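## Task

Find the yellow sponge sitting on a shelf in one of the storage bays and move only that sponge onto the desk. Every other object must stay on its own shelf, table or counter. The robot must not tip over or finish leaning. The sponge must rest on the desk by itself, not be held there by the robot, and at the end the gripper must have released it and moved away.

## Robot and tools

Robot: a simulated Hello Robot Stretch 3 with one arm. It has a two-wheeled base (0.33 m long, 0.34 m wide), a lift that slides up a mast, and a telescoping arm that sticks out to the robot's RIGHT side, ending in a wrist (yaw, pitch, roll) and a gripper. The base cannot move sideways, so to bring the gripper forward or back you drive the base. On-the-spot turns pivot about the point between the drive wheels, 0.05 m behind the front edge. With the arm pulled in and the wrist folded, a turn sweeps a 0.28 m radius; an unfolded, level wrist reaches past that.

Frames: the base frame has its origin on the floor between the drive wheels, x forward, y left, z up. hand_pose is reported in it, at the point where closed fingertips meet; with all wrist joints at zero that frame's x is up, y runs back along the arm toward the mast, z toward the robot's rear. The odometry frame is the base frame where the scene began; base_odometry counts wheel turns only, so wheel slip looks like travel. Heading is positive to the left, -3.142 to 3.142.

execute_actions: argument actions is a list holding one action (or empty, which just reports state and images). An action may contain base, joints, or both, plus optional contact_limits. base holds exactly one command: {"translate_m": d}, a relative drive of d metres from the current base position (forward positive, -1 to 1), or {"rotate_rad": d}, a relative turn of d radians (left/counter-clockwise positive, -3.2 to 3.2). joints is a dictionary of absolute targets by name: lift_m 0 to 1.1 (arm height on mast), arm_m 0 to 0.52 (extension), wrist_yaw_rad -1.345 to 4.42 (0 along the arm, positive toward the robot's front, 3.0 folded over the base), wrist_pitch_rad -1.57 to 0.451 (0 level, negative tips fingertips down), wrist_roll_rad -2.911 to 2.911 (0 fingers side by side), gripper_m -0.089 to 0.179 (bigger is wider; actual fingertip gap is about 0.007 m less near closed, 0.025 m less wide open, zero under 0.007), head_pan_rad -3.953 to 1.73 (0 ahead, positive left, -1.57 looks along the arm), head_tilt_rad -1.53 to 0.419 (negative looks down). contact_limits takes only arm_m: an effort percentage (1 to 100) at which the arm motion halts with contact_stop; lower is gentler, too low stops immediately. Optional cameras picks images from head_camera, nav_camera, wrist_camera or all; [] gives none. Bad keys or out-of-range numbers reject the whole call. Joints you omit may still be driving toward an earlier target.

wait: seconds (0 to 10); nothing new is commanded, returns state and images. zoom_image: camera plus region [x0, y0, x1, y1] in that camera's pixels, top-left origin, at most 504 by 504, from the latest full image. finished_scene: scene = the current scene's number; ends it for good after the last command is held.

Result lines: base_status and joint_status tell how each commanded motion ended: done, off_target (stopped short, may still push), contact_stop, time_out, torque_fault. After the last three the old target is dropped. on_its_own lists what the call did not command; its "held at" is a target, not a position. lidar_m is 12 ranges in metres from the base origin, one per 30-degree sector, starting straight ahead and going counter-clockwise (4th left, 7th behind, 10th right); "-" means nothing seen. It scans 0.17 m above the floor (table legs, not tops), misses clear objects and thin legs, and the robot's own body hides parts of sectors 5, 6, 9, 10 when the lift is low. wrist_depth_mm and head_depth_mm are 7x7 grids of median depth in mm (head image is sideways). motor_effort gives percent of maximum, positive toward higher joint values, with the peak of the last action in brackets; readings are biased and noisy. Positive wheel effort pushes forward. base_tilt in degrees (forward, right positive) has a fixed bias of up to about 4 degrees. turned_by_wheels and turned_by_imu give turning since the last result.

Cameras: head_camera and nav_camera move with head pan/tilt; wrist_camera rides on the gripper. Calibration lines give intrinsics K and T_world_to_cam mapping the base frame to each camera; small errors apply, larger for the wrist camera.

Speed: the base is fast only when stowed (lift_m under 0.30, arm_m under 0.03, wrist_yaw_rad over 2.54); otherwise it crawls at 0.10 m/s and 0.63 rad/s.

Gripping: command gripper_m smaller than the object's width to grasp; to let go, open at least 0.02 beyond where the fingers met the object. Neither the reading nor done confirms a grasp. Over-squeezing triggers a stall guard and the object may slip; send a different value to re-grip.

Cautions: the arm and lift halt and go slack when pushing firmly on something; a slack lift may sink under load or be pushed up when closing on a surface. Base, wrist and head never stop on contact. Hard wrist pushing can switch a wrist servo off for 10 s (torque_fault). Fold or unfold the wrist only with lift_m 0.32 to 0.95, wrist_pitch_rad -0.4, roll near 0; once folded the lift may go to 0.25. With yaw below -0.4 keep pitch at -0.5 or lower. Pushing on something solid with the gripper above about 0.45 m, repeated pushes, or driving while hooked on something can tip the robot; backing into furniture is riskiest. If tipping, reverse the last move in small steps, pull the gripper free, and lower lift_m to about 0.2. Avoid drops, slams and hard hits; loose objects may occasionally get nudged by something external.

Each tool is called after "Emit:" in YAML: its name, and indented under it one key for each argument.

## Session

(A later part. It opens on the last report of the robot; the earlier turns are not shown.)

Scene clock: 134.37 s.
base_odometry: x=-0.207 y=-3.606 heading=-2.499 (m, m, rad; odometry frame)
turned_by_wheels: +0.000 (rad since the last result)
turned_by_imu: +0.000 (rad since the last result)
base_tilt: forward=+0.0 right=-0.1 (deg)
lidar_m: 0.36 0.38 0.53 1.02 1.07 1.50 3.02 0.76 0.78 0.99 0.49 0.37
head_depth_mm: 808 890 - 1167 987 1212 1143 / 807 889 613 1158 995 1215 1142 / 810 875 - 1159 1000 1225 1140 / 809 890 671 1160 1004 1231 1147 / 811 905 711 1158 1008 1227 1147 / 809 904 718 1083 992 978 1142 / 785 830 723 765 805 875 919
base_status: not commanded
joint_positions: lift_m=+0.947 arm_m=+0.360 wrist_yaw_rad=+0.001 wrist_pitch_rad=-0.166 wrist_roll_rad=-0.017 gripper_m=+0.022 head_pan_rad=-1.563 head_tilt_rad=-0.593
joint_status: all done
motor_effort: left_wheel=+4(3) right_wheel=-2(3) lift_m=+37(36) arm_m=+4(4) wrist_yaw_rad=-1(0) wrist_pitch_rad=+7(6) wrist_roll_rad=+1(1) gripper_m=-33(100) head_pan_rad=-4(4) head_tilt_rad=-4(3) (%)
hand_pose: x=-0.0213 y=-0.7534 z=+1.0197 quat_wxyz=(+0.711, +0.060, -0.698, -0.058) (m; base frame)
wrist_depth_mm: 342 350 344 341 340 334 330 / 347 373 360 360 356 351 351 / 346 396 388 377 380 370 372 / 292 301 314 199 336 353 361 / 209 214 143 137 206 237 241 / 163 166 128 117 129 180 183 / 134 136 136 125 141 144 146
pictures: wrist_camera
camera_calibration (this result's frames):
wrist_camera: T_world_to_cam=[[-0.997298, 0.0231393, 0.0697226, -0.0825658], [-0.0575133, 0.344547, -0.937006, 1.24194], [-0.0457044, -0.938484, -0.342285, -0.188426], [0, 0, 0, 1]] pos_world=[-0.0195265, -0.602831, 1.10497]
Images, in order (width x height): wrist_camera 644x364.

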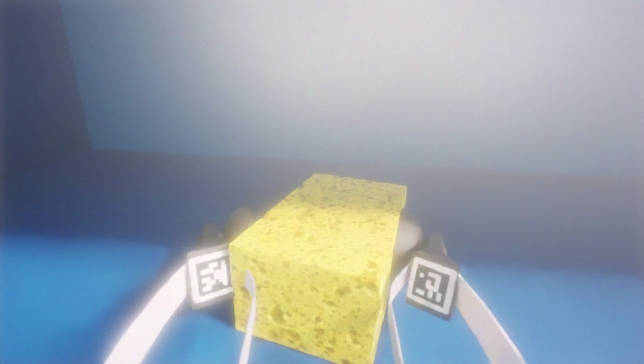

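Emit:
execute_actions:
  actions:
    - {"joints":{"lift_m":0.975}}
  cameras: []

Emit:
execute_actions:
  actions:
    - {"joints":{"arm_m":0}}
  cameras: ["wrist_camera"]

Emit:
execute_actions:
  actions:
    - {"base":{"translate_m":-1.0},"joints":{"head_pan_rad":-3.3,"head_tilt_rad":-0.4}}
  cameras: []

Emit:
execute_actions:
  actions:
    - {"base":{"translate_m":-0.9}}
  cameras: ["nav_camera","wrist_camera"]

Scene clock: 143.87 s.
base_odometry: x=-0.207 y=-3.606 heading=-2.499 (m, m, rad; odometry frame)
turned_by_wheels: +0.000 (rad since the last result)
turned_by_imu: +0.001 (rad since the last result)
base_tilt: forward=+0.0 right=+0.0 (deg)
lidar_m: 0.36 0.37 0.53 1.02 1.07 1.49 3.03 0.76 0.78 0.99 0.49 0.37
head_depth_mm: 808 887 - 1164 989 1214 1141 / 809 873 659 1157 995 1218 1141 / 808 - 633 1157 1000 1223 1140 / 810 875 671 1155 1004 1226 1144 / 811 907 713 1156 1009 1227 1149 / 811 906 718 1082 992 976 1144 / 786 829 723 763 804 873 916
base_status: not commanded
joint_positions: lift_m=+0.975 arm_m=+0.360 wrist_yaw_rad=+0.001 wrist_pitch_rad=-0.168 wrist_roll_rad=-0.017 gripper_m=+0.035 head_pan_rad=-1.563 head_tilt_rad=-0.593
joint_status: all done
on_its_own: gripper_m is held at +0.034, not at your +0.020, by its stall guard, which is not easing now
motor_effort: left_wheel=+4(4) right_wheel=-3(2) lift_m=+49(52) arm_m=+4(4) wrist_yaw_rad=-2(1) wrist_pitch_rad=+7(7) wrist_roll_rad=+1(1) gripper_m=-24(24) head_pan_rad=-4(4) head_tilt_rad=-3(3) (%)
hand_pose: x=-0.0213 y=-0.7533 z=+1.0470 quat_wxyz=(+0.711, +0.060, -0.698, -0.059) (m; base frame)
wrist_depth_mm: 346 347 347 342 340 336 331 / 349 368 362 360 354 356 352 / 346 391 388 384 377 375 369 / 337 373 387 204 392 394 388 / 261 265 143 137 255 293 300 / 201 204 129 117 133 223 225 / 165 167 164 124 174 179 180
pictures: none
No camera images: the call's "cameras" was empty. Leave "cameras" out to get every camera's image.

Scene clock: 147.73 s.
base_odometry: x=-0.207 y=-3.606 heading=-2.499 (m, m, rad; odometry frame)
turned_by_wheels: +0.000 (rad since the last result)
turned_by_imu: +0.001 (rad since the last result)
base_tilt: forward=+0.1 right=-0.1 (deg)
lidar_m: 0.36 0.37 0.52 1.02 1.07 1.50 3.03 0.76 0.78 0.99 0.49 0.37
head_depth_mm: 808 887 623 586 - - - / 811 890 697 1136 - - - / 809 899 702 437 - - - / 809 905 708 580 1005 1229 1145 / 810 907 712 1163 1007 1229 1149 / 812 904 716 1085 994 980 1143 / 785 829 723 763 804 874 919
base_status: not commanded
joint_positions: lift_m=+0.975 arm_m=+0.000 wrist_yaw_rad=+0.001 wrist_pitch_rad=-0.169 wrist_roll_rad=-0.017 gripper_m=+0.035 head_pan_rad=-1.563 head_tilt_rad=-0.593
joint_status: all done
on_its_own: gripper_m is held at +0.034, not at your +0.020, by its stall guard, which is not easing now
motor_effort: left_wheel=+4(3) right_wheel=-2(2) lift_m=+48(49) arm_m=-3(9) wrist_yaw_rad=+0(1) wrist_pitch_rad=+7(7) wrist_roll_rad=+1(1) gripper_m=-24(26) head_pan_rad=-4(4) head_tilt_rad=-3(3) (%)
hand_pose: x=-0.0213 y=-0.3939 z=+1.0468 quat_wxyz=(+0.711, +0.060, -0.698, -0.059) (m; base frame)
wrist_depth_mm: 359 496 655 663 658 655 615 / 361 515 701 697 689 681 620 / 366 507 680 720 716 696 579 / 341 377 389 206 419 382 417 / 340 464 144 137 313 317 318 / 379 505 129 117 133 821 579 / 402 550 684 125 734 739 582
pictures: wrist_camera
camera_calibration (this result's frames):
wrist_camera: T_world_to_cam=[[-0.997293, 0.023201, 0.0697724, -0.092853], [-0.0574427, 0.346516, -0.936284, 1.14349], [-0.0459, -0.937757, -0.344246, 0.160564], [0, 0, 0, 1]] pos_world=[-0.0195469, -0.243512, 1.13238]
Images, in order (width x height): wrist_camera 644x364.

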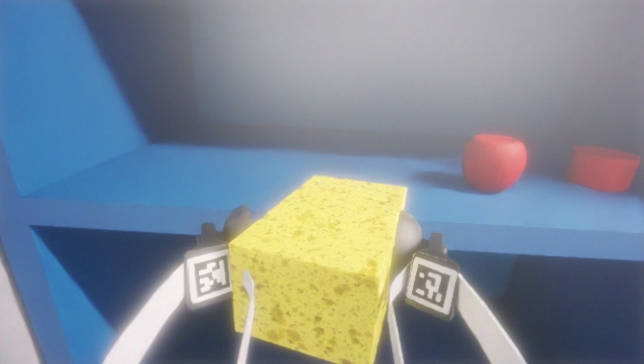

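Scene clock: 158.73 s.
base_odometry: x=+0.593 y=-3.007 heading=-2.499 (m, m, rad; odometry frame)
turned_by_wheels: +0.000 (rad since the last result)
turned_by_imu: -0.004 (rad since the last result)
base_tilt: forward=+0.1 right=-0.1 (deg)
lidar_m: 1.36 1.42 1.08 1.05 1.09 1.02 1.77 0.70 0.70 0.96 0.63 1.40
head_depth_mm: 1999 2044 2205 - - - - / 2135 2315 2108 2684 - - - / 2088 2288 2483 2707 - - - / 2080 2247 2466 2634 - - - / 2038 2213 2396 2588 - 1580 - / 2010 2186 2365 2580 2123 1638 - / 1984 2144 2188 2508 2137 1643 -
base_status: done
joint_positions: lift_m=+0.975 arm_m=+0.000 wrist_yaw_rad=+0.001 wrist_pitch_rad=-0.169 wrist_roll_rad=-0.017 gripper_m=+0.035 head_pan_rad=-3.293 head_tilt_rad=-0.408
joint_status: all done
on_its_own: gripper_m is held at +0.034, not at your +0.020, by its stall guard, which is not easing now
motor_effort: left_wheel=+5(6) right_wheel=-3(8) lift_m=+49(49) arm_m=-3(4) wrist_yaw_rad=+1(1) wrist_pitch_rad=+7(7) wrist_roll_rad=+1(1) gripper_m=-25(24) head_pan_rad=-5(51) head_tilt_rad=+4(21) (%)
hand_pose: x=-0.0213 y=-0.3939 z=+1.0468 quat_wxyz=(+0.711, +0.060, -0.698, -0.059) (m; base frame)
wrist_depth_mm: 416 591 649 638 629 630 537 / 423 605 678 682 675 661 527 / 426 564 682 714 693 686 533 / 363 380 389 206 418 439 454 / 299 298 144 136 287 295 304 / 437 618 129 117 133 728 493 / 443 648 681 125 730 688 507
pictures: none
No camera images: the call's "cameras" was empty. Leave "cameras" out to get every camera's image.

Scene clock: 168.73 s.
base_odometry: x=+1.314 y=-2.467 heading=-2.499 (m, m, rad; odometry frame)
turned_by_wheels: +0.000 (rad since the last result)
turned_by_imu: -0.003 (rad since the last result)
base_tilt: forward=+0.0 right=+0.0 (deg)
lidar_m: 2.26 1.49 1.11 0.66 0.68 1.28 0.87 1.17 2.19 1.90 0.63 1.36
head_depth_mm: 1349 1465 1479 - - - - / 1325 1438 1345 893 - - - / 1305 1421 1370 905 - - - / 1284 1390 1390 860 - - - / 1262 1362 1409 867 - 1577 - / 1245 1345 1409 873 1738 1628 - / 1222 1323 1387 880 1744 1645 -
base_status: done
joint_positions: lift_m=+0.975 arm_m=+0.000 wrist_yaw_rad=+0.001 wrist_pitch_rad=-0.169 wrist_roll_rad=-0.017 gripper_m=+0.035 head_pan_rad=-3.293 head_tilt_rad=-0.408
joint_status: not commanded
on_its_own: gripper_m is held at +0.034, not at your +0.020, by its stall guard, which is not easing now
motor_effort: left_wheel=+4(7) right_wheel=-3(8) lift_m=+49(49) arm_m=-4(4) wrist_yaw_rad=-1(1) wrist_pitch_rad=+7(7) wrist_roll_rad=+1(1) gripper_m=-24(26) head_pan_rad=-4(5) head_tilt_rad=+4(4) (%)
hand_pose: x=-0.0213 y=-0.3939 z=+1.0468 quat_wxyz=(+0.711, +0.060, -0.698, -0.059) (m; base frame)
wrist_depth_mm: 443 - - - - - - / 458 650 - - - - - / 453 668 - - - - - / 469 675 - 207 - - - / 462 681 143 136 - - - / 463 661 129 117 133 - - / 475 704 - 125 - - -
pictures: nav_camera (sideways: a quarter turn counterclockwise sets it upright), wrist_camera
camera_calibration (this result's frames):
nav_camera: T_world_to_cam=[[-0.43318, 0.0385501, 0.900483, -1.13115], [0.119982, 0.992659, 0.0152214, 0.0314054], [-0.893286, 0.114635, -0.434626, 0.526171], [0, 0, 0, 1]] pos_world=[-0.0237402, -0.0478864, 1.24679]
wrist_camera: T_world_to_cam=[[-0.997293, 0.0232012, 0.0697724, -0.092853], [-0.0574427, 0.346516, -0.936284, 1.14349], [-0.0459001, -0.937757, -0.344245, 0.160564], [0, 0, 0, 1]] pos_world=[-0.0195469, -0.243512, 1.13238]
Images, in order (width x height): nav_camera 672x504, wrist_camera 644x364.

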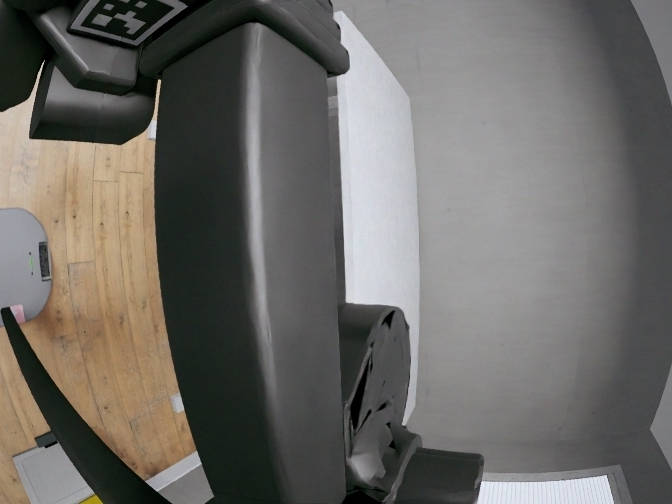

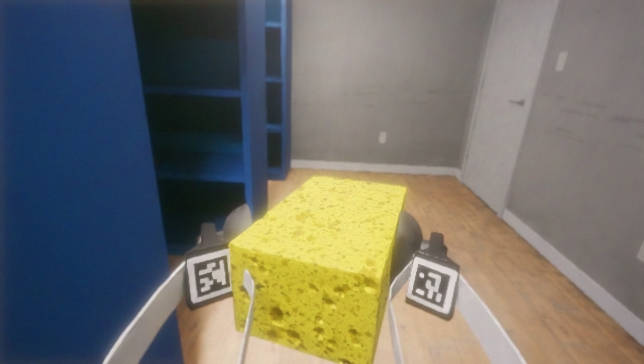

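Emit:
execute_actions:
  actions:
    - {"base":{"rotate_rad":-1.6},"joints":{"head_pan_rad":-1.57,"head_tilt_rad":-0.6}}
  cameras: []

Emit:
execute_actions:
  actions:
    - {"joints":{"arm_m":0.45,"lift_m":0.76}}
  cameras: ["head_camera","wrist_camera"]

Scene clock: 179.73 s.
base_odometry: x=+1.314 y=-2.467 heading=+2.185 (m, m, rad; odometry frame)
turned_by_wheels: -1.600 (rad since the last result)
turned_by_imu: -1.572 (rad since the last result)
base_tilt: forward=+0.1 right=+0.0 (deg)
lidar_m: 1.91 0.63 1.33 2.26 1.53 1.11 0.66 0.67 1.28 0.88 1.17 2.13
head_depth_mm: 1282 1255 879 1803 - - - / 1275 1274 887 1832 - - 1114 / 1265 1291 842 438 - - - / 1256 1308 846 1261 1734 1383 1188 / 1259 1323 855 1799 1660 1409 1195 / 1248 1328 862 1811 1730 1420 1195 / 1242 1321 870 1773 1586 1378 1197
base_status: done
joint_positions: lift_m=+0.975 arm_m=+0.000 wrist_yaw_rad=+0.001 wrist_pitch_rad=-0.169 wrist_roll_rad=-0.017 gripper_m=+0.035 head_pan_rad=-1.577 head_tilt_rad=-0.593
joint_status: all done
on_its_own: gripper_m is held at +0.034, not at your +0.020, by its stall guard, which is not easing now
motor_effort: left_wheel=+4(11) right_wheel=-3(7) lift_m=+49(48) arm_m=-3(4) wrist_yaw_rad=+0(0) wrist_pitch_rad=+7(7) wrist_roll_rad=+1(1) gripper_m=-25(25) head_pan_rad=+4(51) head_tilt_rad=-3(19) (%)
hand_pose: x=-0.0213 y=-0.3939 z=+1.0468 quat_wxyz=(+0.711, +0.060, -0.698, -0.059) (m; base frame)
wrist_depth_mm: - - - - - - - / - - - - - - - / - 822 855 930 963 - - / 552 564 547 206 550 562 587 / - - 144 136 - - - / - - 128 118 132 - - / - - - 125 - - -
pictures: none
No camera images: the call's "cameras" was empty. Leave "cameras" out to get every camera's image.

Scene clock: 184.23 s.
base_odometry: x=+1.314 y=-2.467 heading=+2.185 (m, m, rad; odometry frame)
turned_by_wheels: +0.000 (rad since the last result)
turned_by_imu: +0.001 (rad since the last result)
base_tilt: forward=+0.1 right=+0.0 (deg)
lidar_m: 1.91 0.63 1.33 2.26 1.53 1.11 0.66 0.67 1.28 0.87 1.18 2.14
head_depth_mm: 1280 1263 880 1886 1691 - - / 1274 1270 885 1831 - 1368 1180 / 1267 1282 843 1546 1605 1399 1183 / 1260 1300 843 1246 1712 1405 1187 / 1250 1322 855 1759 1678 1413 1192 / 1252 1332 861 1823 1727 1416 1191 / 1246 1323 869 1761 1583 1387 1204
base_status: not commanded
joint_positions: lift_m=+0.760 arm_m=+0.450 wrist_yaw_rad=+0.001 wrist_pitch_rad=-0.169 wrist_roll_rad=-0.017 gripper_m=+0.035 head_pan_rad=-1.577 head_tilt_rad=-0.593
joint_status: all done
on_its_own: gripper_m is held at +0.034, not at your +0.020, by its stall guard, which is not easing now
motor_effort: left_wheel=+4(4) right_wheel=-3(3) lift_m=+36(42) arm_m=+4(9) wrist_yaw_rad=-1(1) wrist_pitch_rad=+8(7) wrist_roll_rad=+1(1) gripper_m=-25(24) head_pan_rad=+3(4) head_tilt_rad=-3(3) (%)
hand_pose: x=-0.0213 y=-0.8432 z=+0.8321 quat_wxyz=(+0.711, +0.061, -0.698, -0.059) (m; base frame)
wrist_depth_mm: 178 91 79 72 72 69 64 / 316 316 318 318 319 318 322 / 832 822 834 805 796 814 819 / 887 862 864 207 844 865 866 / 914 909 143 136 896 921 931 / 979 969 128 117 133 981 949 / - - 434 125 444 - -
pictures: head_camera (sideways: a quarter turn clockwise sets it upright), wrist_camera
camera_calibration (this result's frames):
head_camera: T_world_to_cam=[[0.0567598, 0.601025, -0.797212, 1.06001], [0.997127, -0.0742411, 0.0150223, -0.0274638], [-0.0501571, -0.795774, -0.603513, 0.746357], [0, 0, 0, 1]] pos_world=[0.00465377, -0.0452025, 1.2959]
wrist_camera: T_world_to_cam=[[-0.997293, 0.0231759, 0.0697835, -0.0674786], [-0.0574407, 0.346947, -0.936124, 1.09837], [-0.0459066, -0.937598, -0.344676, -0.334222], [0, 0, 0, 1]] pos_world=[-0.0195475, -0.692879, 0.917726]
Images, in order (width x height): head_camera 896x504, wrist_camera 644x364.

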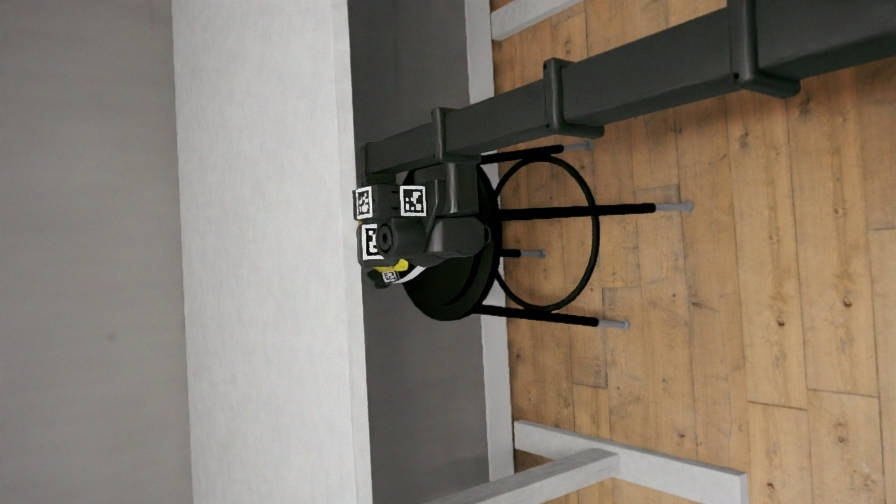

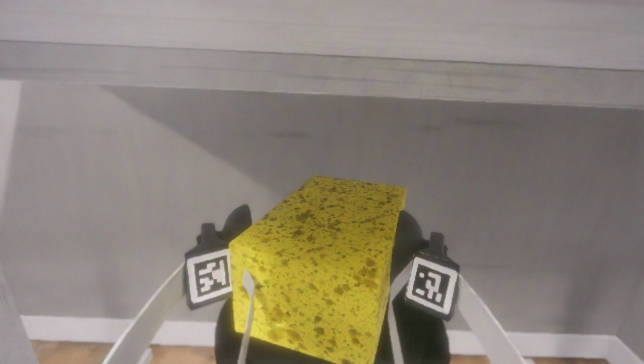

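Emit:
execute_actions:
  actions:
    - {"joints":{"arm_m":0.2}}
  cameras: []

Emit:
execute_actions:
  actions:
    - {"joints":{"lift_m":0.95}}
  cameras: []

Emit:
execute_actions:
  actions:
    - {"joints":{"arm_m":0.52}}
  cameras: ["head_camera","wrist_camera"]

Scene clock: 198.40 s.
base_odometry: x=+1.314 y=-2.467 heading=+2.185 (m, m, rad; odometry frame)
turned_by_wheels: +0.000 (rad since the last result)
turned_by_imu: +0.001 (rad since the last result)
base_tilt: forward=+0.1 right=+0.0 (deg)
lidar_m: 1.90 0.63 1.33 2.27 1.53 1.11 0.66 0.67 1.28 0.88 1.18 2.14
head_depth_mm: 1277 1254 880 1869 1692 - - / 1274 1272 884 1875 - 1361 1181 / 1267 1287 888 1340 - 1358 1188 / 1264 1306 846 1284 1664 1388 1191 / 1253 1319 855 1753 1668 1414 1190 / 1249 1332 860 1815 1728 1411 1200 / 1239 1323 869 1772 1578 1379 1199
base_status: not commanded
joint_positions: lift_m=+0.760 arm_m=+0.200 wrist_yaw_rad=+0.001 wrist_pitch_rad=-0.169 wrist_roll_rad=-0.017 gripper_m=+0.035 head_pan_rad=-1.577 head_tilt_rad=-0.593
joint_status: all done
on_its_own: gripper_m is held at +0.034, not at your +0.020, by its stall guard, which is not easing now
motor_effort: left_wheel=+4(4) right_wheel=-3(3) lift_m=+36(36) arm_m=-4(4) wrist_yaw_rad=+0(1) wrist_pitch_rad=+7(8) wrist_roll_rad=+1(1) gripper_m=-25(25) head_pan_rad=+4(3) head_tilt_rad=-3(4) (%)
hand_pose: x=-0.0213 y=-0.5938 z=+0.8321 quat_wxyz=(+0.711, +0.061, -0.698, -0.059) (m; base frame)
wrist_depth_mm: 245 246 245 251 250 919 909 / 582 - - 547 557 553 551 / 663 - - - - - - / 706 - - 206 - - - / - - 144 136 - - 756 / - - 128 117 133 - 859 / - - - 125 - - -
pictures: none
No camera images: the call's "cameras" was empty. Leave "cameras" out to get every camera's image.

Scene clock: 200.97 s.
base_odometry: x=+1.314 y=-2.467 heading=+2.185 (m, m, rad; odometry frame)
turned_by_wheels: +0.000 (rad since the last result)
turned_by_imu: +0.000 (rad since the last result)
base_tilt: forward=+0.1 right=+0.0 (deg)
lidar_m: 1.91 0.63 1.33 2.26 1.53 1.11 0.66 0.68 1.28 0.88 1.18 2.13
head_depth_mm: 1284 1255 934 1926 1696 1388 1177 / 1272 1269 - - 1695 1398 1178 / 1262 1287 - - 1604 1401 1186 / 1255 1301 902 1249 1718 1408 1188 / 1255 1326 858 1761 1667 1409 1196 / 1250 1327 861 1815 1729 1419 1197 / 1243 1322 871 1769 1587 1386 1199
base_status: not commanded
joint_positions: lift_m=+0.950 arm_m=+0.200 wrist_yaw_rad=+0.001 wrist_pitch_rad=-0.169 wrist_roll_rad=-0.017 gripper_m=+0.035 head_pan_rad=-1.577 head_tilt_rad=-0.593
joint_status: all done
on_its_own: gripper_m is held at +0.034, not at your +0.020, by its stall guard, which is not easing now
motor_effort: left_wheel=+4(5) right_wheel=-3(3) lift_m=+49(52) arm_m=-3(4) wrist_yaw_rad=+0(0) wrist_pitch_rad=+8(8) wrist_roll_rad=+1(1) gripper_m=-24(25) head_pan_rad=+3(4) head_tilt_rad=-3(4) (%)
hand_pose: x=-0.0213 y=-0.5938 z=+1.0217 quat_wxyz=(+0.711, +0.061, -0.698, -0.059) (m; base frame)
wrist_depth_mm: 942 930 955 955 971 944 948 / - - - - - - - / 659 687 737 782 846 929 - / 409 424 430 206 463 484 492 / 325 314 144 137 316 325 330 / - - 129 117 133 - 850 / - - - 125 - - -
pictures: none
No camera images: the call's "cameras" was empty. Leave "cameras" out to get every camera's image.

Scene clock: 204.53 s.
base_odometry: x=+1.314 y=-2.467 heading=+2.185 (m, m, rad; odometry frame)
turned_by_wheels: +0.000 (rad since the last result)
turned_by_imu: +0.001 (rad since the last result)
base_tilt: forward=+0.1 right=+0.0 (deg)
lidar_m: 1.91 0.63 1.33 2.26 1.53 1.11 0.66 0.68 1.28 0.88 1.18 2.14
head_depth_mm: 1275 1260 - - 1690 1395 1183 / 1267 1362 1684 1863 1690 1389 1181 / 1259 1346 844 1336 1603 1396 1185 / 1260 1347 802 1289 1708 1401 1189 / 1258 1317 853 1750 1671 1409 1187 / 1253 1332 861 1826 1730 1412 1201 / 1245 1319 870 1772 1585 1381 1197
base_status: not commanded
joint_positions: lift_m=+0.950 arm_m=+0.519 wrist_yaw_rad=+0.001 wrist_pitch_rad=-0.169 wrist_roll_rad=-0.017 gripper_m=+0.035 head_pan_rad=-1.577 head_tilt_rad=-0.593
joint_status: all done
on_its_own: gripper_m is held at +0.034, not at your +0.020, by its stall guard, which is not easing now
motor_effort: left_wheel=+4(4) right_wheel=-3(3) lift_m=+49(49) arm_m=+4(2) wrist_yaw_rad=+0(0) wrist_pitch_rad=+8(7) wrist_roll_rad=+1(1) gripper_m=-24(25) head_pan_rad=+3(3) head_tilt_rad=-3(4) (%)
hand_pose: x=-0.0213 y=-0.9123 z=+1.0217 quat_wxyz=(+0.711, +0.061, -0.698, -0.059) (m; base frame)
wrist_depth_mm: 668 657 677 668 645 673 663 / 720 701 702 704 695 713 703 / 649 690 727 732 723 747 723 / 395 409 422 205 457 477 497 / 284 292 143 136 282 323 335 / 224 226 129 118 133 245 250 / 183 184 181 124 193 197 199
pictures: head_camera (sideways: a quarter turn clockwise sets it upright), wrist_camera
camera_calibration (this result's frames):
head_camera: T_world_to_cam=[[0.0567294, 0.601083, -0.79717, 1.05996], [0.997131, -0.0741911, 0.0150176, -0.0274576], [-0.0501161, -0.795735, -0.603568, 0.746428], [0, 0, 0, 1]] pos_world=[0.00465608, -0.0452021, 1.2959]
wrist_camera: T_world_to_cam=[[-0.997293, 0.0231833, 0.0697843, -0.0791036], [-0.0574377, 0.346973, -0.936115, 1.29986], [-0.0459155, -0.937589, -0.344702, -0.333659], [0, 0, 0, 1]] pos_world=[-0.0195484, -0.762018, 1.10733]
Images, in order (width x height): head_camera 896x504, wrist_camera 644x364.

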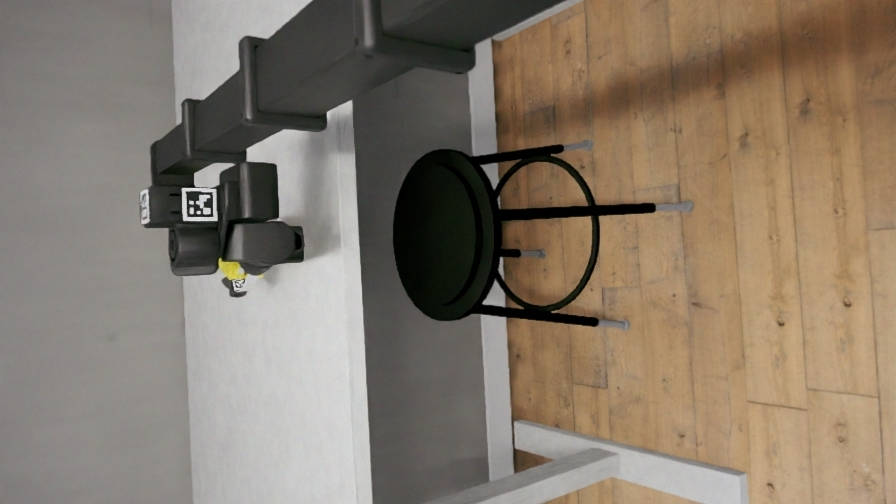

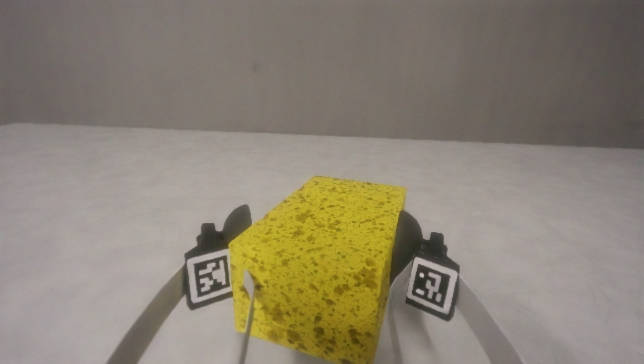

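Emit:
execute_actions:
  actions:
    - {"joints":{"lift_m":0.922}}
  cameras: []

Emit:
execute_actions:
  actions:
    - {"joints":{"gripper_m":0.15}}
  cameras: []

Emit:
execute_actions:
  actions:
    - {"joints":{"lift_m":1.02}}
  cameras: []

Emit:
execute_actions:
  actions:
    - {"joints":{"arm_m":0}}
  cameras: ["head_camera"]

Scene clock: 211.30 s.
base_odometry: x=+1.314 y=-2.467 heading=+2.185 (m, m, rad; odometry frame)
turned_by_wheels: +0.000 (rad since the last result)
turned_by_imu: +0.001 (rad since the last result)
base_tilt: forward=+0.0 right=+0.0 (deg)
lidar_m: 1.91 0.63 1.33 2.26 1.53 1.11 0.66 0.68 1.28 0.88 1.18 2.13
head_depth_mm: 1277 1258 876 - 1639 1397 1177 / 1275 1357 - 1901 1692 1393 1183 / 1266 1368 795 1338 1601 1400 1183 / 1261 1347 799 1290 1712 1406 1189 / 1250 1317 855 1762 1663 1413 1189 / 1251 1331 861 1817 1719 1409 1196 / 1242 1319 864 1767 1581 1378 1200
base_status: not commanded
joint_positions: lift_m=+0.922 arm_m=+0.519 wrist_yaw_rad=+0.001 wrist_pitch_rad=-0.169 wrist_roll_rad=-0.017 gripper_m=+0.035 head_pan_rad=-1.577 head_tilt_rad=-0.593
joint_status: all done
on_its_own: gripper_m is held at +0.034, not at your +0.020, by its stall guard, which is not easing now
motor_effort: left_wheel=+4(4) right_wheel=-4(3) lift_m=+36(42) arm_m=+4(4) wrist_yaw_rad=-2(1) wrist_pitch_rad=+8(7) wrist_roll_rad=+1(1) gripper_m=-23(24) head_pan_rad=+3(4) head_tilt_rad=-3(3) (%)
hand_pose: x=-0.0213 y=-0.9123 z=+0.9941 quat_wxyz=(+0.711, +0.061, -0.698, -0.059) (m; base frame)
wrist_depth_mm: 675 655 669 660 664 653 658 / 709 704 696 716 703 702 718 / 541 572 606 640 694 719 727 / 332 338 350 206 376 393 406 / 234 241 144 137 232 265 273 / 185 187 128 118 133 201 207 / 150 152 149 125 159 163 165
pictures: none
No camera images: the call's "cameras" was empty. Leave "cameras" out to get every camera's image.

Scene clock: 212.93 s.
base_odometry: x=+1.314 y=-2.467 heading=+2.185 (m, m, rad; odometry frame)
turned_by_wheels: +0.000 (rad since the last result)
turned_by_imu: +0.000 (rad since the last result)
base_tilt: forward=+0.1 right=+0.0 (deg)
lidar_m: 1.91 0.63 1.33 2.26 1.53 1.11 0.66 0.67 1.28 0.87 1.18 2.13
head_depth_mm: 1278 1256 876 - 1643 1389 1176 / 1274 1346 - 1893 1691 1393 1184 / 1266 1371 796 1337 1606 1404 1189 / 1263 1343 798 1297 1710 1401 1190 / 1252 1321 853 1756 1668 1411 1191 / 1252 1325 861 1821 1722 1415 1202 / 1244 1318 868 1772 1585 1383 1197
base_status: not commanded
joint_positions: lift_m=+0.922 arm_m=+0.519 wrist_yaw_rad=+0.001 wrist_pitch_rad=-0.169 wrist_roll_rad=-0.017 gripper_m=+0.150 head_pan_rad=-1.577 head_tilt_rad=-0.593
joint_status: all done
motor_effort: left_wheel=+4(4) right_wheel=-3(3) lift_m=+36(37) arm_m=+4(4) wrist_yaw_rad=-1(1) wrist_pitch_rad=+8(8) wrist_roll_rad=+1(1) gripper_m=+1(100) head_pan_rad=+3(3) head_tilt_rad=-3(3) (%)
hand_pose: x=-0.0213 y=-0.9123 z=+0.9941 quat_wxyz=(+0.711, +0.061, -0.698, -0.059) (m; base frame)
wrist_depth_mm: 663 656 664 660 661 656 657 / 705 691 718 694 686 681 687 / 543 577 601 640 692 732 719 / 330 336 348 364 374 387 407 / 234 251 245 165 231 281 272 / 192 - 175 127 189 - 206 / - 152 148 127 155 157 166
pictures: none
No camera images: the call's "cameras" was empty. Leave "cameras" out to get every camera's image.

Scene clock: 214.67 s.
base_odometry: x=+1.314 y=-2.467 heading=+2.185 (m, m, rad; odometry frame)
turned_by_wheels: +0.000 (rad since the last result)
turned_by_imu: +0.000 (rad since the last result)
base_tilt: forward=+0.0 right=+0.0 (deg)
lidar_m: 1.91 0.63 1.33 2.26 1.53 1.11 0.66 0.67 1.28 0.88 1.18 2.13
head_depth_mm: 1273 - 933 1875 1693 1389 1178 / 1247 1083 883 1879 1694 1392 1186 / 1232 1133 888 1339 1597 1396 1186 / 1238 1106 845 1289 1713 1409 1188 / 1251 1319 855 1764 1657 1409 1196 / 1248 1329 863 1835 1734 1414 1198 / 1236 1316 867 1771 1577 1384 1200
base_status: not commanded
joint_positions: lift_m=+1.020 arm_m=+0.519 wrist_yaw_rad=+0.001 wrist_pitch_rad=-0.169 wrist_roll_rad=-0.017 gripper_m=+0.150 head_pan_rad=-1.577 head_tilt_rad=-0.593
joint_status: all done
motor_effort: left_wheel=+4(4) right_wheel=-3(3) lift_m=+49(50) arm_m=+4(4) wrist_yaw_rad=-1(1) wrist_pitch_rad=+8(8) wrist_roll_rad=+1(1) gripper_m=+1(0) head_pan_rad=+4(4) head_tilt_rad=-3(3) (%)
hand_pose: x=-0.0213 y=-0.9123 z=+1.0917 quat_wxyz=(+0.711, +0.061, -0.698, -0.059) (m; base frame)
wrist_depth_mm: 673 667 679 661 664 660 679 / 707 705 706 693 684 692 698 / 743 732 742 742 738 756 735 / 569 584 623 638 659 674 714 / 413 450 430 440 457 503 478 / 331 - 332 341 342 - 357 / 266 267 270 223 271 277 292
pictures: none
No camera images: the call's "cameras" was empty. Leave "cameras" out to get every camera's image.

Scene clock: 219.67 s.
base_odometry: x=+1.314 y=-2.467 heading=+2.185 (m, m, rad; odometry frame)
turned_by_wheels: +0.000 (rad since the last result)
turned_by_imu: +0.001 (rad since the last result)
base_tilt: forward=+0.0 right=+0.0 (deg)
lidar_m: 1.91 0.63 1.33 2.26 1.53 1.11 0.66 0.67 1.28 0.88 1.17 2.13
head_depth_mm: 1278 1258 881 - - - 1152 / 1273 1271 839 - - - 1154 / 1266 1290 893 - - - 1157 / 1261 1307 854 - 1612 1408 1189 / 1254 1315 855 1729 1676 1414 1192 / 1253 1324 862 1818 1737 1417 1198 / 1240 1321 870 1769 1583 1387 1201
base_status: not commanded
joint_positions: lift_m=+1.020 arm_m=+0.000 wrist_yaw_rad=+0.000 wrist_pitch_rad=-0.169 wrist_roll_rad=-0.017 gripper_m=+0.150 head_pan_rad=-1.577 head_tilt_rad=-0.593
joint_status: all done
motor_effort: left_wheel=+4(4) right_wheel=-3(3) lift_m=+48(49) arm_m=-4(3) wrist_yaw_rad=+0(1) wrist_pitch_rad=+8(8) wrist_roll_rad=+1(1) gripper_m=+1(1) head_pan_rad=+3(4) head_tilt_rad=-3(3) (%)
hand_pose: x=-0.0214 y=-0.3938 z=+1.0917 quat_wxyz=(+0.711, +0.061, -0.698, -0.059) (m; base frame)
wrist_depth_mm: - - - - - - - / - - - - - - - / - - - - - - - / 588 593 623 645 644 682 724 / - 903 - - - 551 - / - - - 923 - - - / - - - - - - -
pictures: head_camera (sideways: a quarter turn clockwise sets it upright)
camera_calibration (this result's frames):
head_camera: T_world_to_cam=[[0.0566737, 0.601093, -0.797167, 1.05996], [0.997138, -0.0740988, 0.0150172, -0.0274572], [-0.0500424, -0.795736, -0.603572, 0.746434], [0, 0, 0, 1]] pos_world=[0.00466027, -0.0452022, 1.2959]
Images, in order (width x height): head_camera 896x504.

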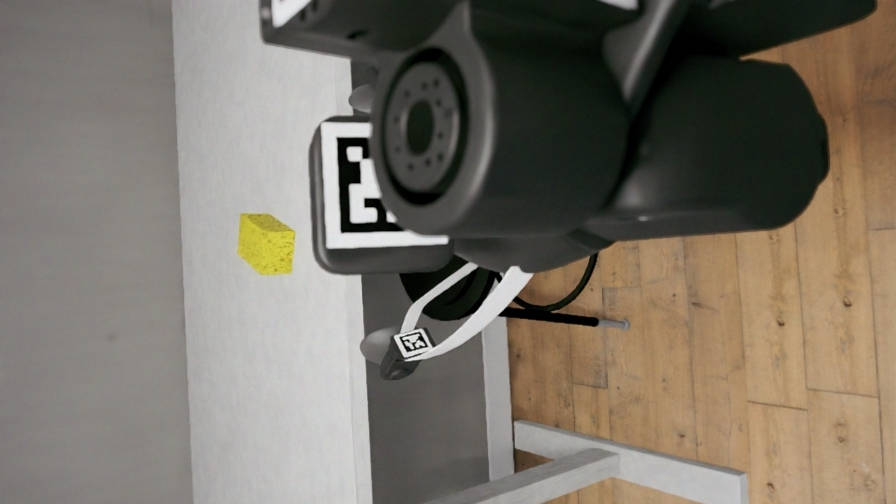

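Emit:
finished_scene:
  scene: 2

The scene is finished: the task was done.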